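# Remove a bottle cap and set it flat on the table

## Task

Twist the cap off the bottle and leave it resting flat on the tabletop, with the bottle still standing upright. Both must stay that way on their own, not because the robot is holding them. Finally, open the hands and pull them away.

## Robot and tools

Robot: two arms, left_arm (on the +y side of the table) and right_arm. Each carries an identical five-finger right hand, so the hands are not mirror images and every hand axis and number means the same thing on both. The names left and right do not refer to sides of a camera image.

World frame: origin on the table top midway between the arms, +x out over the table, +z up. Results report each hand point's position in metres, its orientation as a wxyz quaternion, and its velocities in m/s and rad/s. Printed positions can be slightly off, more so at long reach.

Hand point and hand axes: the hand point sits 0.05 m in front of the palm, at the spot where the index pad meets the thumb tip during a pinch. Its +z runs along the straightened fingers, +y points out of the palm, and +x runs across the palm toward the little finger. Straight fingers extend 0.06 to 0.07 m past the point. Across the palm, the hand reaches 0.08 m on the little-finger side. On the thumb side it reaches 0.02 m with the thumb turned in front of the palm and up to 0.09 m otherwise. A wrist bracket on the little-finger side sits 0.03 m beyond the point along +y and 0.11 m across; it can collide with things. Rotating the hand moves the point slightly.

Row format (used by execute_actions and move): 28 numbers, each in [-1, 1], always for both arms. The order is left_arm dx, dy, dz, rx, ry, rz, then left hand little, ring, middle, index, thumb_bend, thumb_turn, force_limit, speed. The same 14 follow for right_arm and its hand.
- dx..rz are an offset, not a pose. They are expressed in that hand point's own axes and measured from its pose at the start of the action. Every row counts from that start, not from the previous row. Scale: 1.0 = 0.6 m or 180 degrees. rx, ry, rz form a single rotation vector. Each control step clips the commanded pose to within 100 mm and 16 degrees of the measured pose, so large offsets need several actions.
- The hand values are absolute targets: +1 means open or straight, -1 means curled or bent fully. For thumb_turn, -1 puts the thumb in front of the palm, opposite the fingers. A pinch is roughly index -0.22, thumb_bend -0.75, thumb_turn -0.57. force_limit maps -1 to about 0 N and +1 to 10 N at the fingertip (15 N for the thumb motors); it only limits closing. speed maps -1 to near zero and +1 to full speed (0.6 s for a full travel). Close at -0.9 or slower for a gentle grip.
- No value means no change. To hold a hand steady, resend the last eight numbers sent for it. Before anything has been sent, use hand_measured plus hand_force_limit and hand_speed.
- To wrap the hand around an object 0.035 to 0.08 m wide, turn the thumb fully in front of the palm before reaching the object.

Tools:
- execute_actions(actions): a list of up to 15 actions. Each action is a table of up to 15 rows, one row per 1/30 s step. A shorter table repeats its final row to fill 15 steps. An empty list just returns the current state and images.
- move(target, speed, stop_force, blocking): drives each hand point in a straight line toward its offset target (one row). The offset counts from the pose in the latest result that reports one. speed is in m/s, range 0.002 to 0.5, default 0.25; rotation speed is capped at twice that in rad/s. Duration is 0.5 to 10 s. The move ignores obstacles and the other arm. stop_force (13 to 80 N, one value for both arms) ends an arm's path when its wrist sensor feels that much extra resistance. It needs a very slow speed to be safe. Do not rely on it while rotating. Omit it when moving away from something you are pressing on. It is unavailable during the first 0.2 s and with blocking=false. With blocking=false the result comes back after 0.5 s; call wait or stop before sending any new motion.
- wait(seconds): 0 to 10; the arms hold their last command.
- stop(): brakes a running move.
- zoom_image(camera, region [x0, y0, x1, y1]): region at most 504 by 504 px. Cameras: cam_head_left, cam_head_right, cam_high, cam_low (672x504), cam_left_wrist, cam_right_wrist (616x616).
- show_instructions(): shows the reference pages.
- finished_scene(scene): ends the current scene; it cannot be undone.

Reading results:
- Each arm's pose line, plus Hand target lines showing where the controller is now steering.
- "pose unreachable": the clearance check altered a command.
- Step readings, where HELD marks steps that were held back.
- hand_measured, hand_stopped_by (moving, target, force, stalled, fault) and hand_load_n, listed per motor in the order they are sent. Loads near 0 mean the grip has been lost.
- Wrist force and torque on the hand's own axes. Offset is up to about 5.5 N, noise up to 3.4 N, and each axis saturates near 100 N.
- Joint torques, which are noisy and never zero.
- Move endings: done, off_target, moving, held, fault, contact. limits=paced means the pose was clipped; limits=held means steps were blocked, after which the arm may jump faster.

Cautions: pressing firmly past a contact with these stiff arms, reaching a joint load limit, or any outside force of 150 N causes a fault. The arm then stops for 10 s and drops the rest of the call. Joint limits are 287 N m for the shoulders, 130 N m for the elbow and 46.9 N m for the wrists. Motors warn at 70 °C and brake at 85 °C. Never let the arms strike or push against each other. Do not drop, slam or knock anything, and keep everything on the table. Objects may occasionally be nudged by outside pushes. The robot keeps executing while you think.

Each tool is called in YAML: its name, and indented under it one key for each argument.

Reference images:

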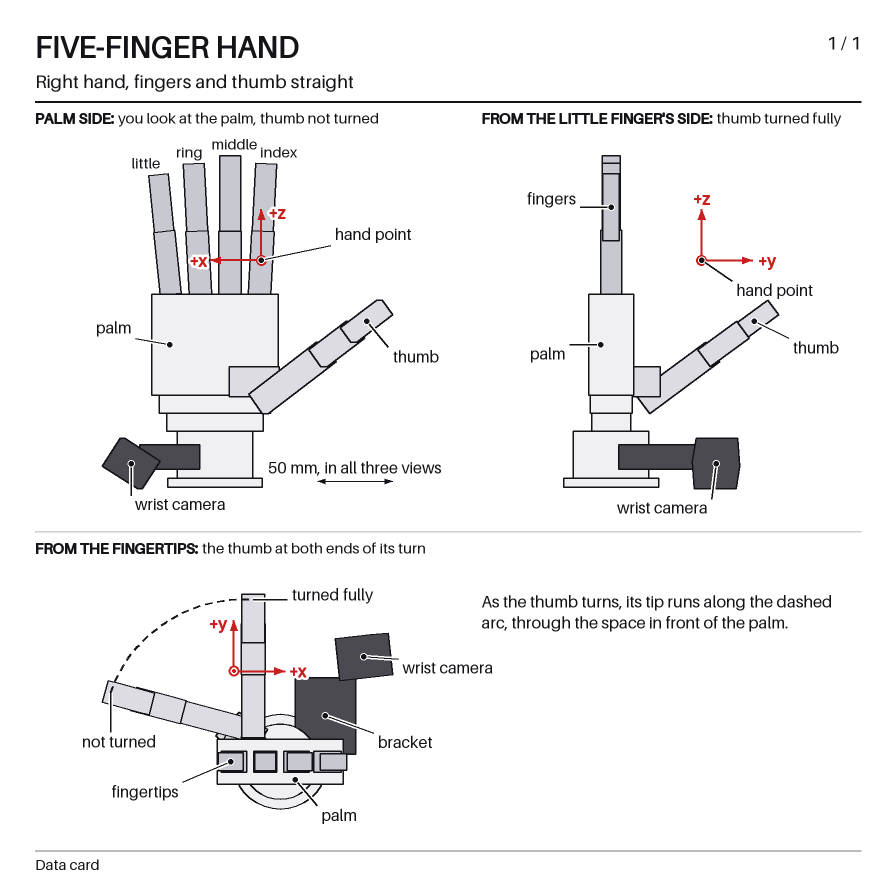

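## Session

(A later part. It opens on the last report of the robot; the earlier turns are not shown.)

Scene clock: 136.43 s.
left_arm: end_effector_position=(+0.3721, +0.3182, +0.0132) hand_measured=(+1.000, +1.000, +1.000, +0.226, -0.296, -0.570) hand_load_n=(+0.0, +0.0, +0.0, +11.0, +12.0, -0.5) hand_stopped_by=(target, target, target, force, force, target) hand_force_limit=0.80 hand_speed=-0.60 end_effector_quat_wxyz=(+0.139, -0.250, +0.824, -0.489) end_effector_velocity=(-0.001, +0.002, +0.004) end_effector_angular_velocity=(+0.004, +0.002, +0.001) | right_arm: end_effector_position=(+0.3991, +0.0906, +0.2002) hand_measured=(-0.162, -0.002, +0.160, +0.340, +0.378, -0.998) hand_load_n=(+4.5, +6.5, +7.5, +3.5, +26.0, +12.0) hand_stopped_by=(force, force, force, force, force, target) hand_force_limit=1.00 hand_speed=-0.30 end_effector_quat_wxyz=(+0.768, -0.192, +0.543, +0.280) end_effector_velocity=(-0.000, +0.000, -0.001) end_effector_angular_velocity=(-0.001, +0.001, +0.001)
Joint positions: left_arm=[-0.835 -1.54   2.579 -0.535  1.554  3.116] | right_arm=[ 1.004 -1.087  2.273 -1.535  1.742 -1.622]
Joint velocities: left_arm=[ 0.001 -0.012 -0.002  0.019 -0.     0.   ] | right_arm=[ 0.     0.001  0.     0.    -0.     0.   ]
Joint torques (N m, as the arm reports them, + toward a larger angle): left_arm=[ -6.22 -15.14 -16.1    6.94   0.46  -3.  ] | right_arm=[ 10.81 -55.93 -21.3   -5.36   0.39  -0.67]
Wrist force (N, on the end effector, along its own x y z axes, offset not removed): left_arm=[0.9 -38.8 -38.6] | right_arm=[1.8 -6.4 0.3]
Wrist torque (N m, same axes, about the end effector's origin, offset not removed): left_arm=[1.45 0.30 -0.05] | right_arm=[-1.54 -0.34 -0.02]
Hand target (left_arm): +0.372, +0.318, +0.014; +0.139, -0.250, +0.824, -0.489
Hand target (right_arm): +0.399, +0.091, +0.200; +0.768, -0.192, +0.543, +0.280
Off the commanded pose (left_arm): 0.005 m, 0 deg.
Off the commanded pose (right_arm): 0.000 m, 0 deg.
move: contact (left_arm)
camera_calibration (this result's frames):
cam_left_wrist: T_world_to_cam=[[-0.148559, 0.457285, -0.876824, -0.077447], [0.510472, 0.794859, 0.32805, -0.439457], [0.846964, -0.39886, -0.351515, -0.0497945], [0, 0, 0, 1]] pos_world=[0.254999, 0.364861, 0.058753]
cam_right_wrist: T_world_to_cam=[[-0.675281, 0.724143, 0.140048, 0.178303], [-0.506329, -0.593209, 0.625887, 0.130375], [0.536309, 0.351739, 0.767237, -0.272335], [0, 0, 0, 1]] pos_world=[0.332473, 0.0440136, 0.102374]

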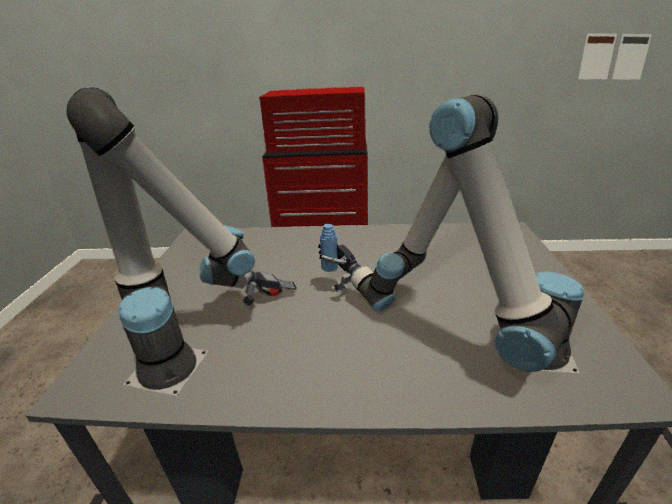

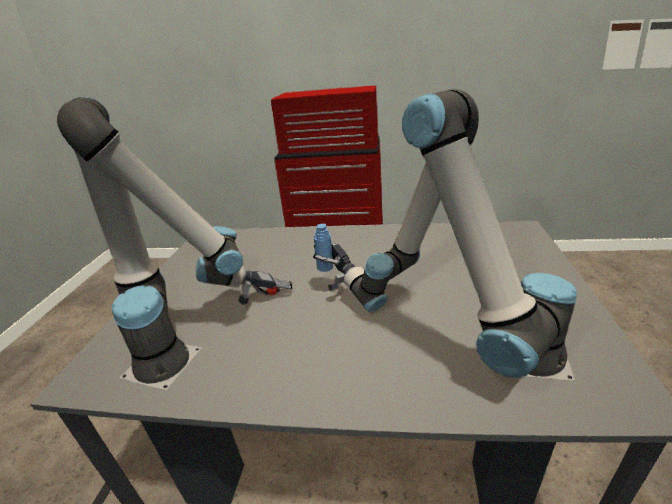

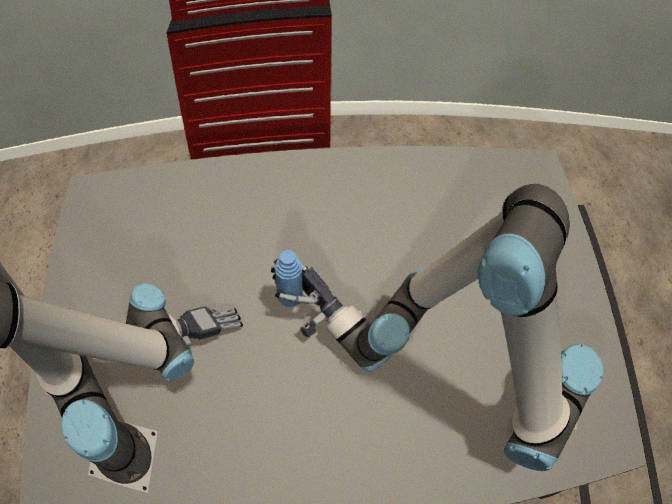

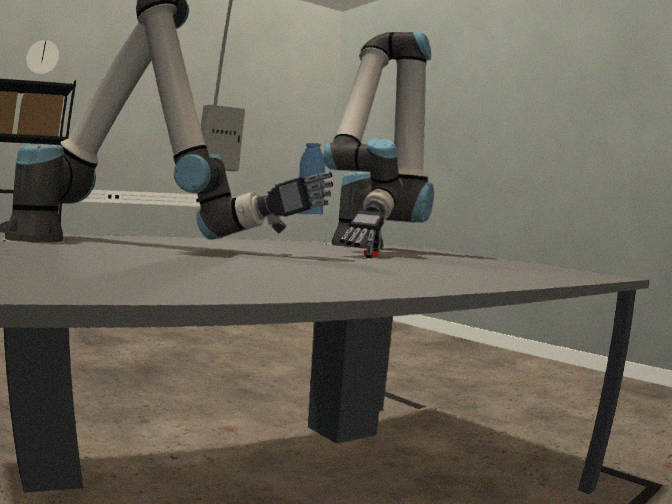

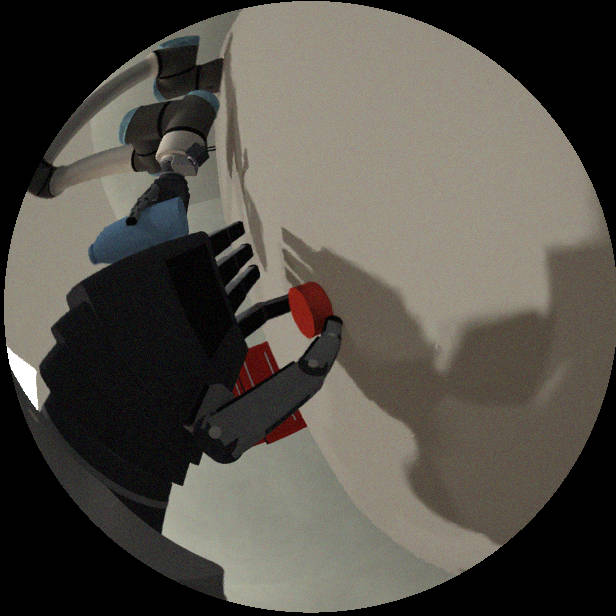

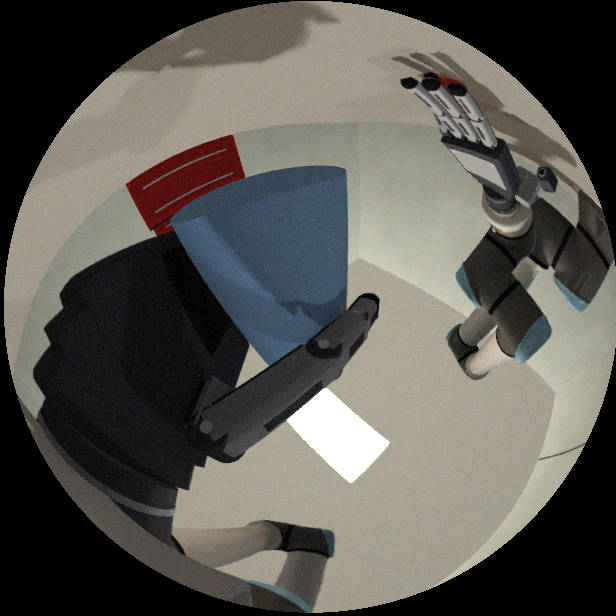

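move:
  target: [0,-0.003,-0.0017,0,0,0,1,1,1,0.55,0,-0.57,0.8,0.3, 0,0,0,0,0,0,-0.98,-1,-1,-1,-0.62,-1,1,-0.3]
  speed: 0.05

move:
  target: [0,-0.45,-0.26,0,0,0,1,1,1,0.55,0,-0.57,0.8,0.3, 0,0,0,0,0,0,-0.98,-1,-1,-1,-0.62,-1,1,-0.3]
  speed: 0.3

Scene clock: 138.30 s.
left_arm: end_effector_position=(+0.3721, +0.3183, +0.0153) hand_measured=(+1.000, +1.000, +1.000, +0.550, -0.024, -0.570) hand_load_n=(+0.0, +0.0, +0.0, +0.0, -13.0, +0.5) hand_stopped_by=(target, target, target, target, stalled, target) hand_force_limit=0.80 hand_speed=0.30 end_effector_quat_wxyz=(+0.139, -0.250, +0.824, -0.489) end_effector_velocity=(+0.000, -0.000, +0.000) end_effector_angular_velocity=(-0.001, -0.001, -0.000) | right_arm: end_effector_position=(+0.3991, +0.0906, +0.2002) hand_measured=(-0.162, -0.002, +0.160, +0.340, +0.378, -0.998) hand_load_n=(+4.5, +6.5, +7.5, +3.5, +26.0, +12.0) hand_stopped_by=(force, force, force, force, force, target) hand_force_limit=1.00 hand_speed=-0.30 end_effector_quat_wxyz=(+0.768, -0.192, +0.543, +0.280) end_effector_velocity=(-0.000, -0.000, -0.000) end_effector_angular_velocity=(-0.001, +0.000, +0.000)
Joint positions: left_arm=[-0.835 -1.545  2.578 -0.528  1.554  3.116] | right_arm=[ 1.004 -1.087  2.273 -1.535  1.742 -1.622]
Joint velocities: left_arm=[-0.    -0.001 -0.    -0.    -0.     0.   ] | right_arm=[ 0.    -0.     0.001  0.    -0.     0.   ]
Joint torques (N m, as the arm reports them, + toward a larger angle): left_arm=[ 12.26 -23.4  -19.31   5.36  -2.07   1.13] | right_arm=[  8.24 -54.66 -21.25  -4.83   0.04  -0.97]
Wrist force (N, on the end effector, along its own x y z axes, offset not removed): left_arm=[1.8 -16.6 -4.8] | right_arm=[1.4 -1.5 -3.0]
Wrist torque (N m, same axes, about the end effector's origin, offset not removed): left_arm=[-0.41 -0.08 0.03] | right_arm=[-0.19 0.21 -0.05]
Hand target (left_arm): +0.372, +0.318, +0.015; +0.139, -0.250, +0.824, -0.489
Hand target (right_arm): +0.399, +0.091, +0.200; +0.768, -0.192, +0.543, +0.280
Off the commanded pose (left_arm): 0.000 m, 0 deg.
Off the commanded pose (right_arm): 0.000 m, 0 deg.
move: done
camera_calibration (this result's frames):
cam_left_wrist: T_world_to_cam=[[-0.148579, 0.457308, -0.876809, -0.0756783], [0.510543, 0.794821, 0.328033, -0.440163], [0.846918, -0.39891, -0.35157, -0.0490152], [0, 0, 0, 1]] pos_world=[0.25499, 0.364906, 0.0608002]
cam_right_wrist: T_world_to_cam=[[-0.675281, 0.724143, 0.140048, 0.178303], [-0.506329, -0.593209, 0.625886, 0.130376], [0.536309, 0.351739, 0.767237, -0.272335], [0, 0, 0, 1]] pos_world=[0.332473, 0.0440136, 0.102374]

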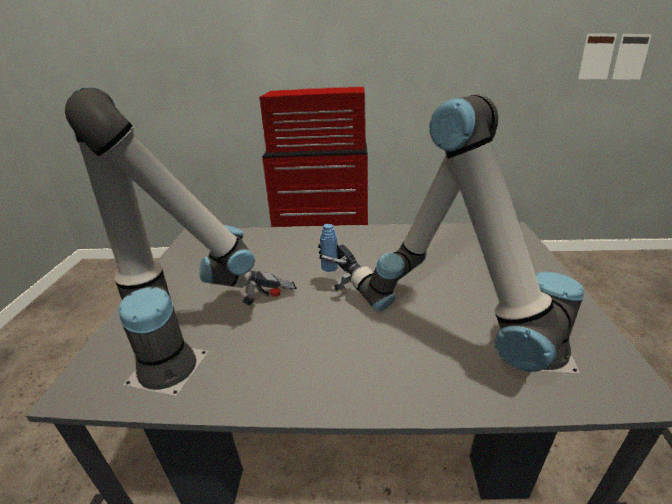

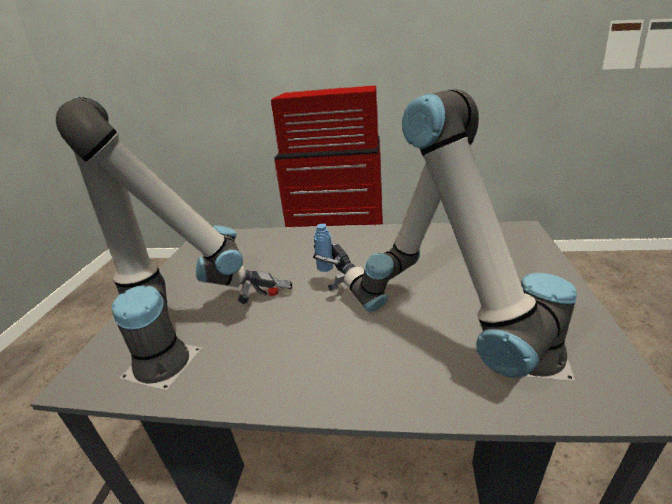

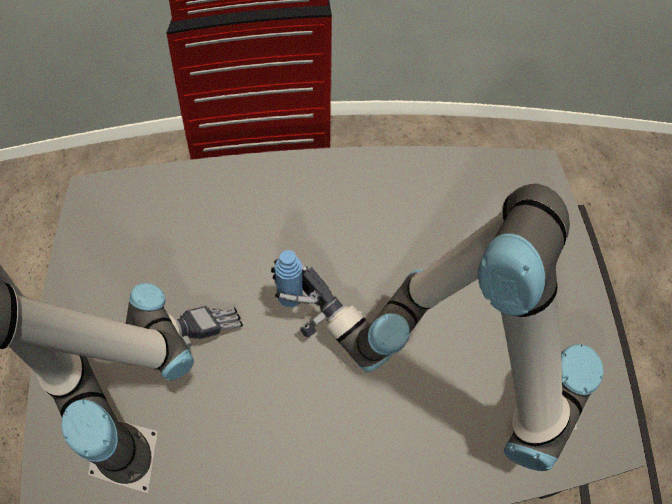

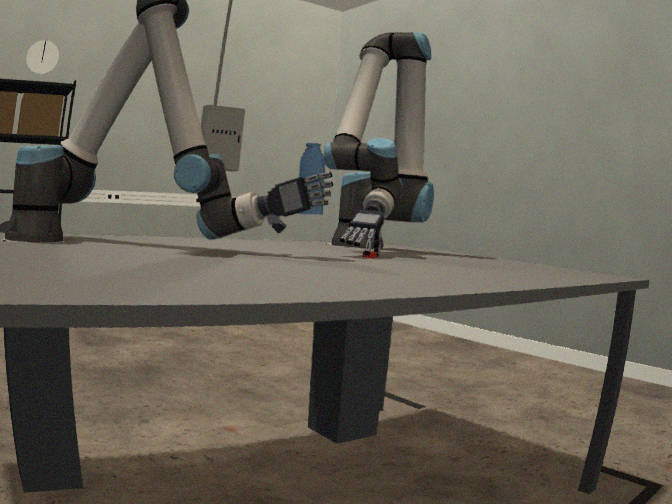

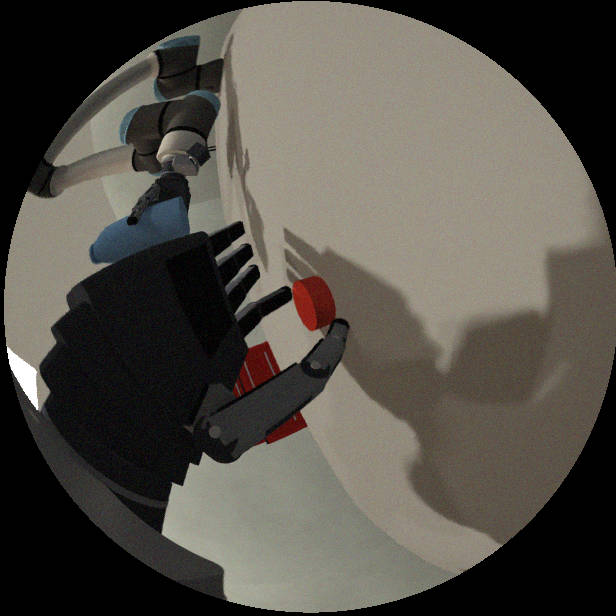

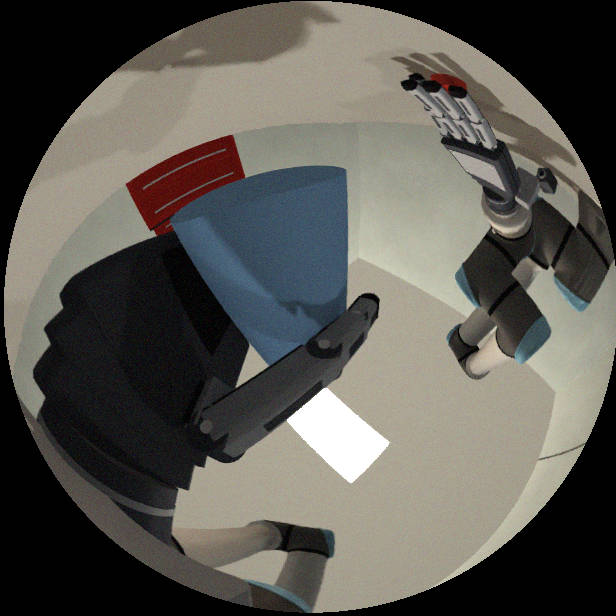

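Scene clock: 140.07 s.
left_arm: end_effector_position=(+0.3725, +0.3256, +0.3264) hand_measured=(+1.000, +1.000, +1.000, +0.550, -0.016, -0.570) hand_load_n=(+0.0, +0.0, +0.0, +0.0, +0.0, +0.0) hand_stopped_by=(target, target, target, target, stalled, target) hand_force_limit=0.80 hand_speed=0.30 end_effector_quat_wxyz=(+0.139, -0.250, +0.824, -0.489) end_effector_velocity=(-0.000, -0.000, +0.002) end_effector_angular_velocity=(+0.002, +0.001, -0.000) | right_arm: end_effector_position=(+0.3991, +0.0906, +0.2002) hand_measured=(-0.162, -0.002, +0.160, +0.340, +0.378, -0.998) hand_load_n=(+4.5, +6.5, +7.5, +3.5, +26.0, +12.0) hand_stopped_by=(force, force, force, force, force, target) hand_force_limit=1.00 hand_speed=-0.30 end_effector_quat_wxyz=(+0.768, -0.192, +0.543, +0.280) end_effector_velocity=(-0.000, -0.000, -0.002) end_effector_angular_velocity=(-0.003, +0.002, -0.000)
Joint positions: left_arm=[-0.818 -1.995  2.216  0.283  1.569  3.124] | right_arm=[ 1.004 -1.087  2.273 -1.535  1.742 -1.622]
Joint velocities: left_arm=[-0.001 -0.001 -0.004  0.007 -0.001 -0.001] | right_arm=[-0.     0.001  0.001  0.001 -0.    -0.   ]
Joint torques (N m, as the arm reports them, + toward a larger angle): left_arm=[ -9.87 -16.55 -50.12   1.71  -2.67  -1.85] | right_arm=[ 10.34 -55.15 -21.36  -4.84   0.19  -0.77]
Wrist force (N, on the end effector, along its own x y z axes, offset not removed): left_arm=[-0.7 -0.5 -3.5] | right_arm=[2.2 -3.0 0.6]
Wrist torque (N m, same axes, about the end effector's origin, offset not removed): left_arm=[-0.09 0.13 -0.03] | right_arm=[-0.76 -0.32 -0.12]
Hand target (left_arm): +0.372, +0.326, +0.327; +0.139, -0.250, +0.824, -0.489
Hand target (right_arm): +0.399, +0.091, +0.200; +0.768, -0.192, +0.543, +0.280
Off the commanded pose (left_arm): 0.001 m, 0 deg.
Off the commanded pose (right_arm): 0.000 m, 0 deg.
move: done
camera_calibration (this result's frames):
cam_left_wrist: T_world_to_cam=[[-0.148501, 0.457192, -0.876882, 0.193911], [0.51052, 0.794861, 0.327971, -0.548256], [0.846946, -0.398962, -0.351444, 0.0629035], [0, 0, 0, 1]] pos_world=[0.255416, 0.372229, 0.371956]
cam_right_wrist: T_world_to_cam=[[-0.675281, 0.724143, 0.140048, 0.178303], [-0.506329, -0.593209, 0.625887, 0.130375], [0.536309, 0.351739, 0.767237, -0.272335], [0, 0, 0, 1]] pos_world=[0.332473, 0.0440136, 0.102374]

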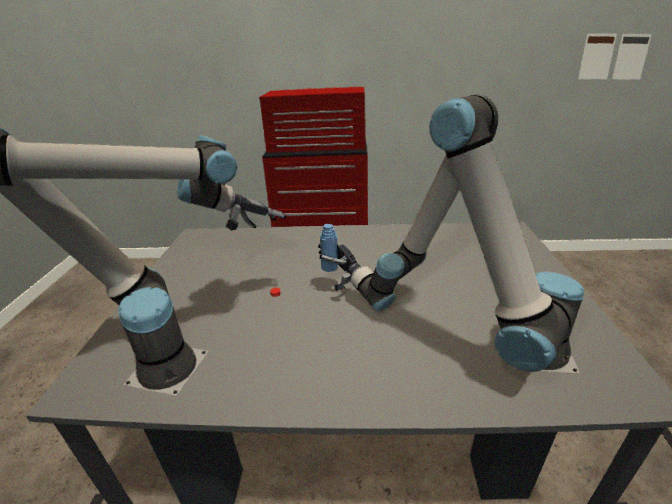

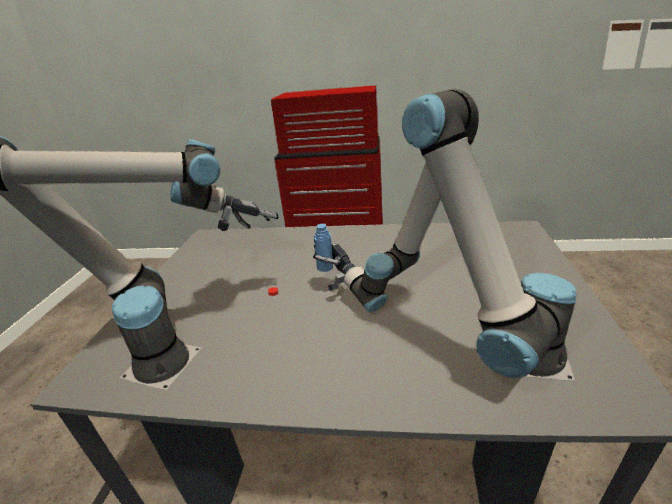

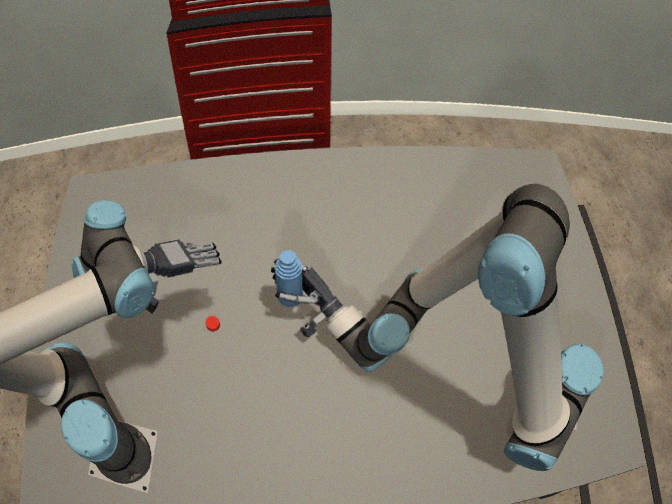

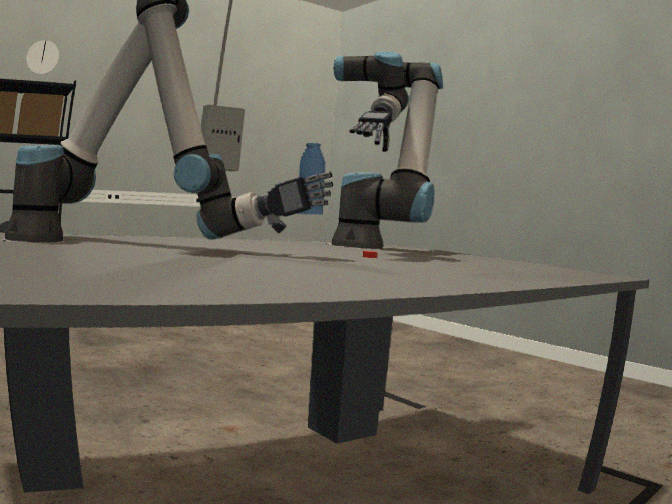

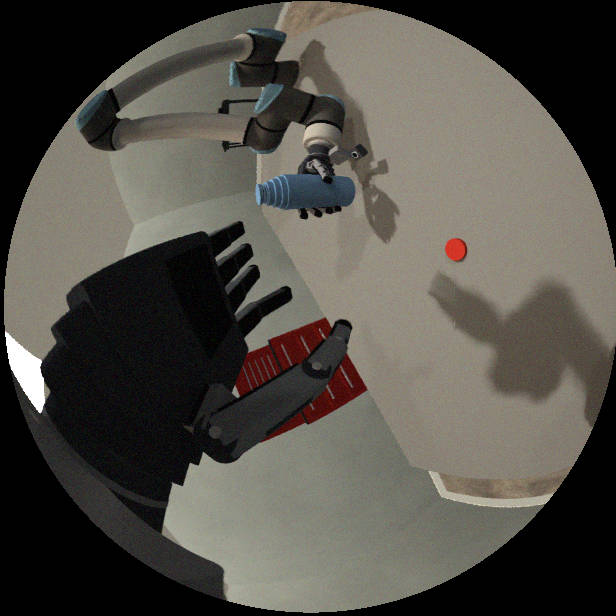

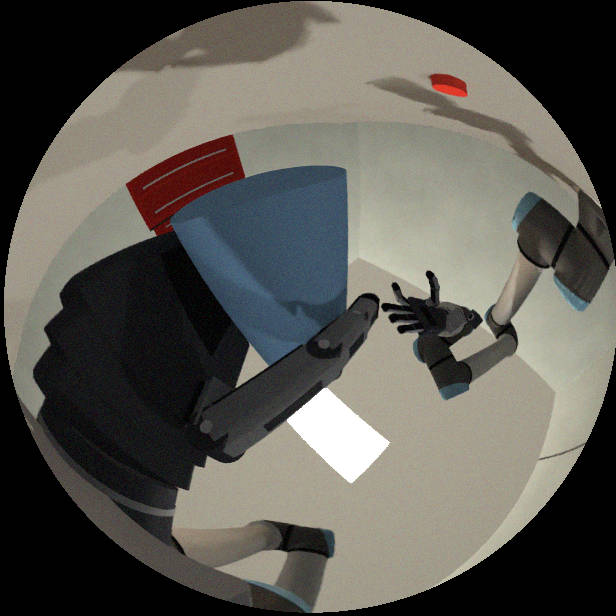

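move:
  target: [0.197,-0.161,0.319,0,0,0,1,1,1,0.6,0.05,-0.57,0.8,0.3, 0,0,0,0,0,0,-0.98,-1,-1,-1,-0.62,-1,1,-0.3]
  speed: 0.3

zoom_image:
  camera: "cam_low"
  region: [220,80,420,250]

Scene clock: 142.03 s.
left_arm: end_effector_position=(+0.3907, +0.0819, +0.3203) hand_measured=(+1.000, +1.000, +1.000, +0.600, +0.050, -0.570) hand_load_n=(+0.0, +0.0, +0.0, +0.0, +0.0, +0.0) hand_stopped_by=(target, target, target, target, target, target) hand_force_limit=0.80 hand_speed=0.30 end_effector_quat_wxyz=(+0.139, -0.250, +0.824, -0.489) end_effector_velocity=(+0.001, -0.002, +0.000) end_effector_angular_velocity=(+0.001, -0.000, +0.001) | right_arm: end_effector_position=(+0.3991, +0.0906, +0.2002) hand_measured=(-0.162, -0.002, +0.160, +0.340, +0.378, -0.998) hand_load_n=(+4.5, +6.5, +7.5, +3.5, +26.0, +12.0) hand_stopped_by=(force, force, force, force, force, target) hand_force_limit=1.00 hand_speed=-0.30 end_effector_quat_wxyz=(+0.768, -0.192, +0.543, +0.280) end_effector_velocity=(-0.000, -0.000, -0.000) end_effector_angular_velocity=(-0.000, +0.001, +0.000)
Joint positions: left_arm=[-1.076 -1.651  1.98   0.189  1.344  2.997] | right_arm=[ 1.004 -1.087  2.273 -1.535  1.742 -1.622]
Joint velocities: left_arm=[-0.     0.004 -0.004  0.    -0.001 -0.   ] | right_arm=[ 0.     0.     0.001  0.    -0.     0.   ]
Joint torques (N m, as the arm reports them, + toward a larger angle): left_arm=[-11.34 -24.22 -48.75  -1.71  -2.89  -2.21] | right_arm=[  9.05 -55.77 -21.17  -5.13   0.25  -0.68]
Wrist force (N, on the end effector, along its own x y z axes, offset not removed): left_arm=[0.3 -0.6 -1.4] | right_arm=[-0.2 -3.3 1.5]
Wrist torque (N m, same axes, about the end effector's origin, offset not removed): left_arm=[-0.20 0.04 0.12] | right_arm=[-0.75 0.11 0.05]
Hand target (left_arm): +0.391, +0.082, +0.320; +0.139, -0.250, +0.824, -0.489
Hand target (right_arm): +0.399, +0.091, +0.200; +0.768, -0.192, +0.543, +0.280
Off the commanded pose (left_arm): 0.000 m, 0 deg.
Off the commanded pose (right_arm): 0.000 m, 0 deg.
move: done
camera_calibration (this result's frames):
cam_left_wrist: T_world_to_cam=[[-0.148485, 0.457082, -0.876943, 0.302681], [0.510534, 0.794893, 0.327872, -0.361834], [0.84694, -0.399025, -0.351386, -0.0518897], [0, 0, 0, 1]] pos_world=[0.27362, 0.128564, 0.365836]
cam_right_wrist: T_world_to_cam=[[-0.675281, 0.724143, 0.140048, 0.178303], [-0.506329, -0.593209, 0.625887, 0.130376], [0.536309, 0.351739, 0.767237, -0.272335], [0, 0, 0, 1]] pos_world=[0.332473, 0.0440136, 0.102374]

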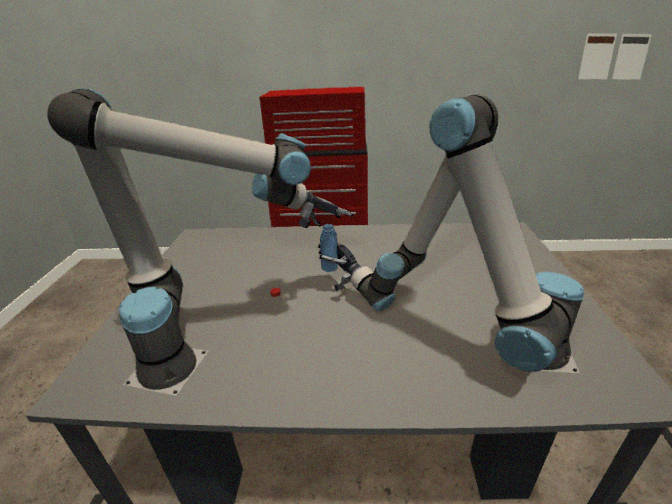

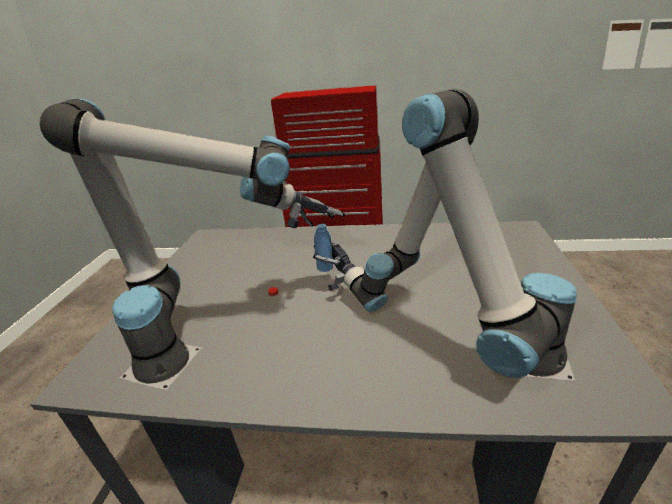

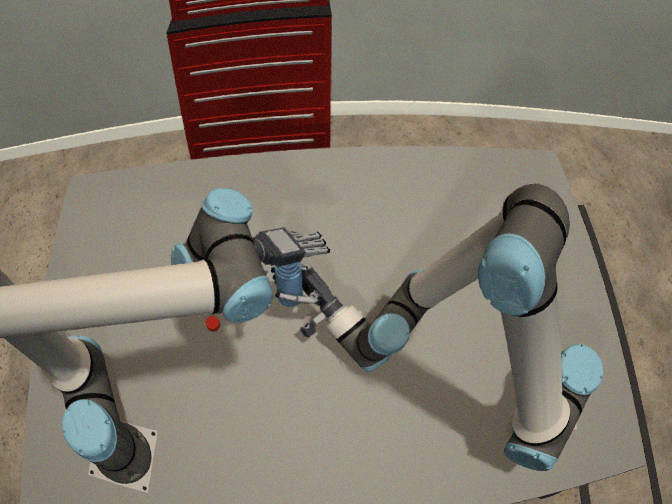

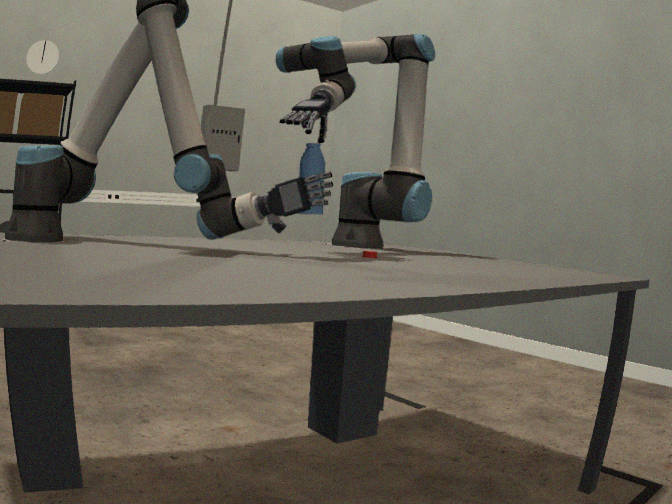

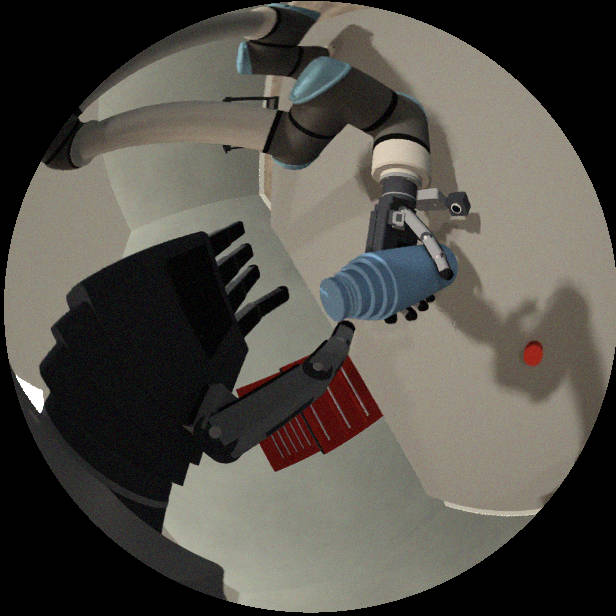

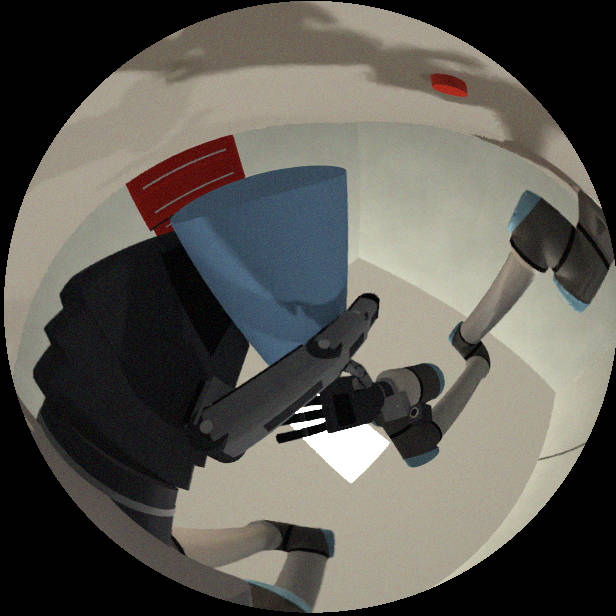

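Region (220, 80, 420, 250) of cam_low's 672x504 image, scaled by 2.520, with more detail than that image has; it fills the top 428 rows of this view, and the rest is white.

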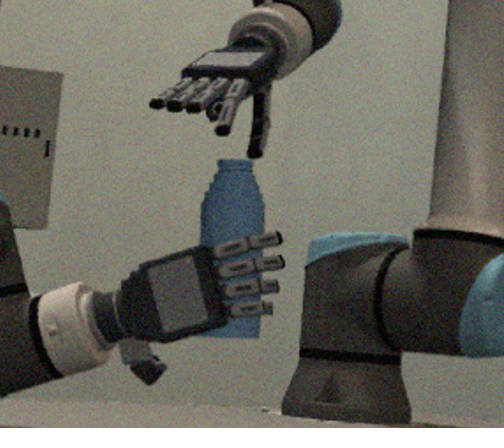

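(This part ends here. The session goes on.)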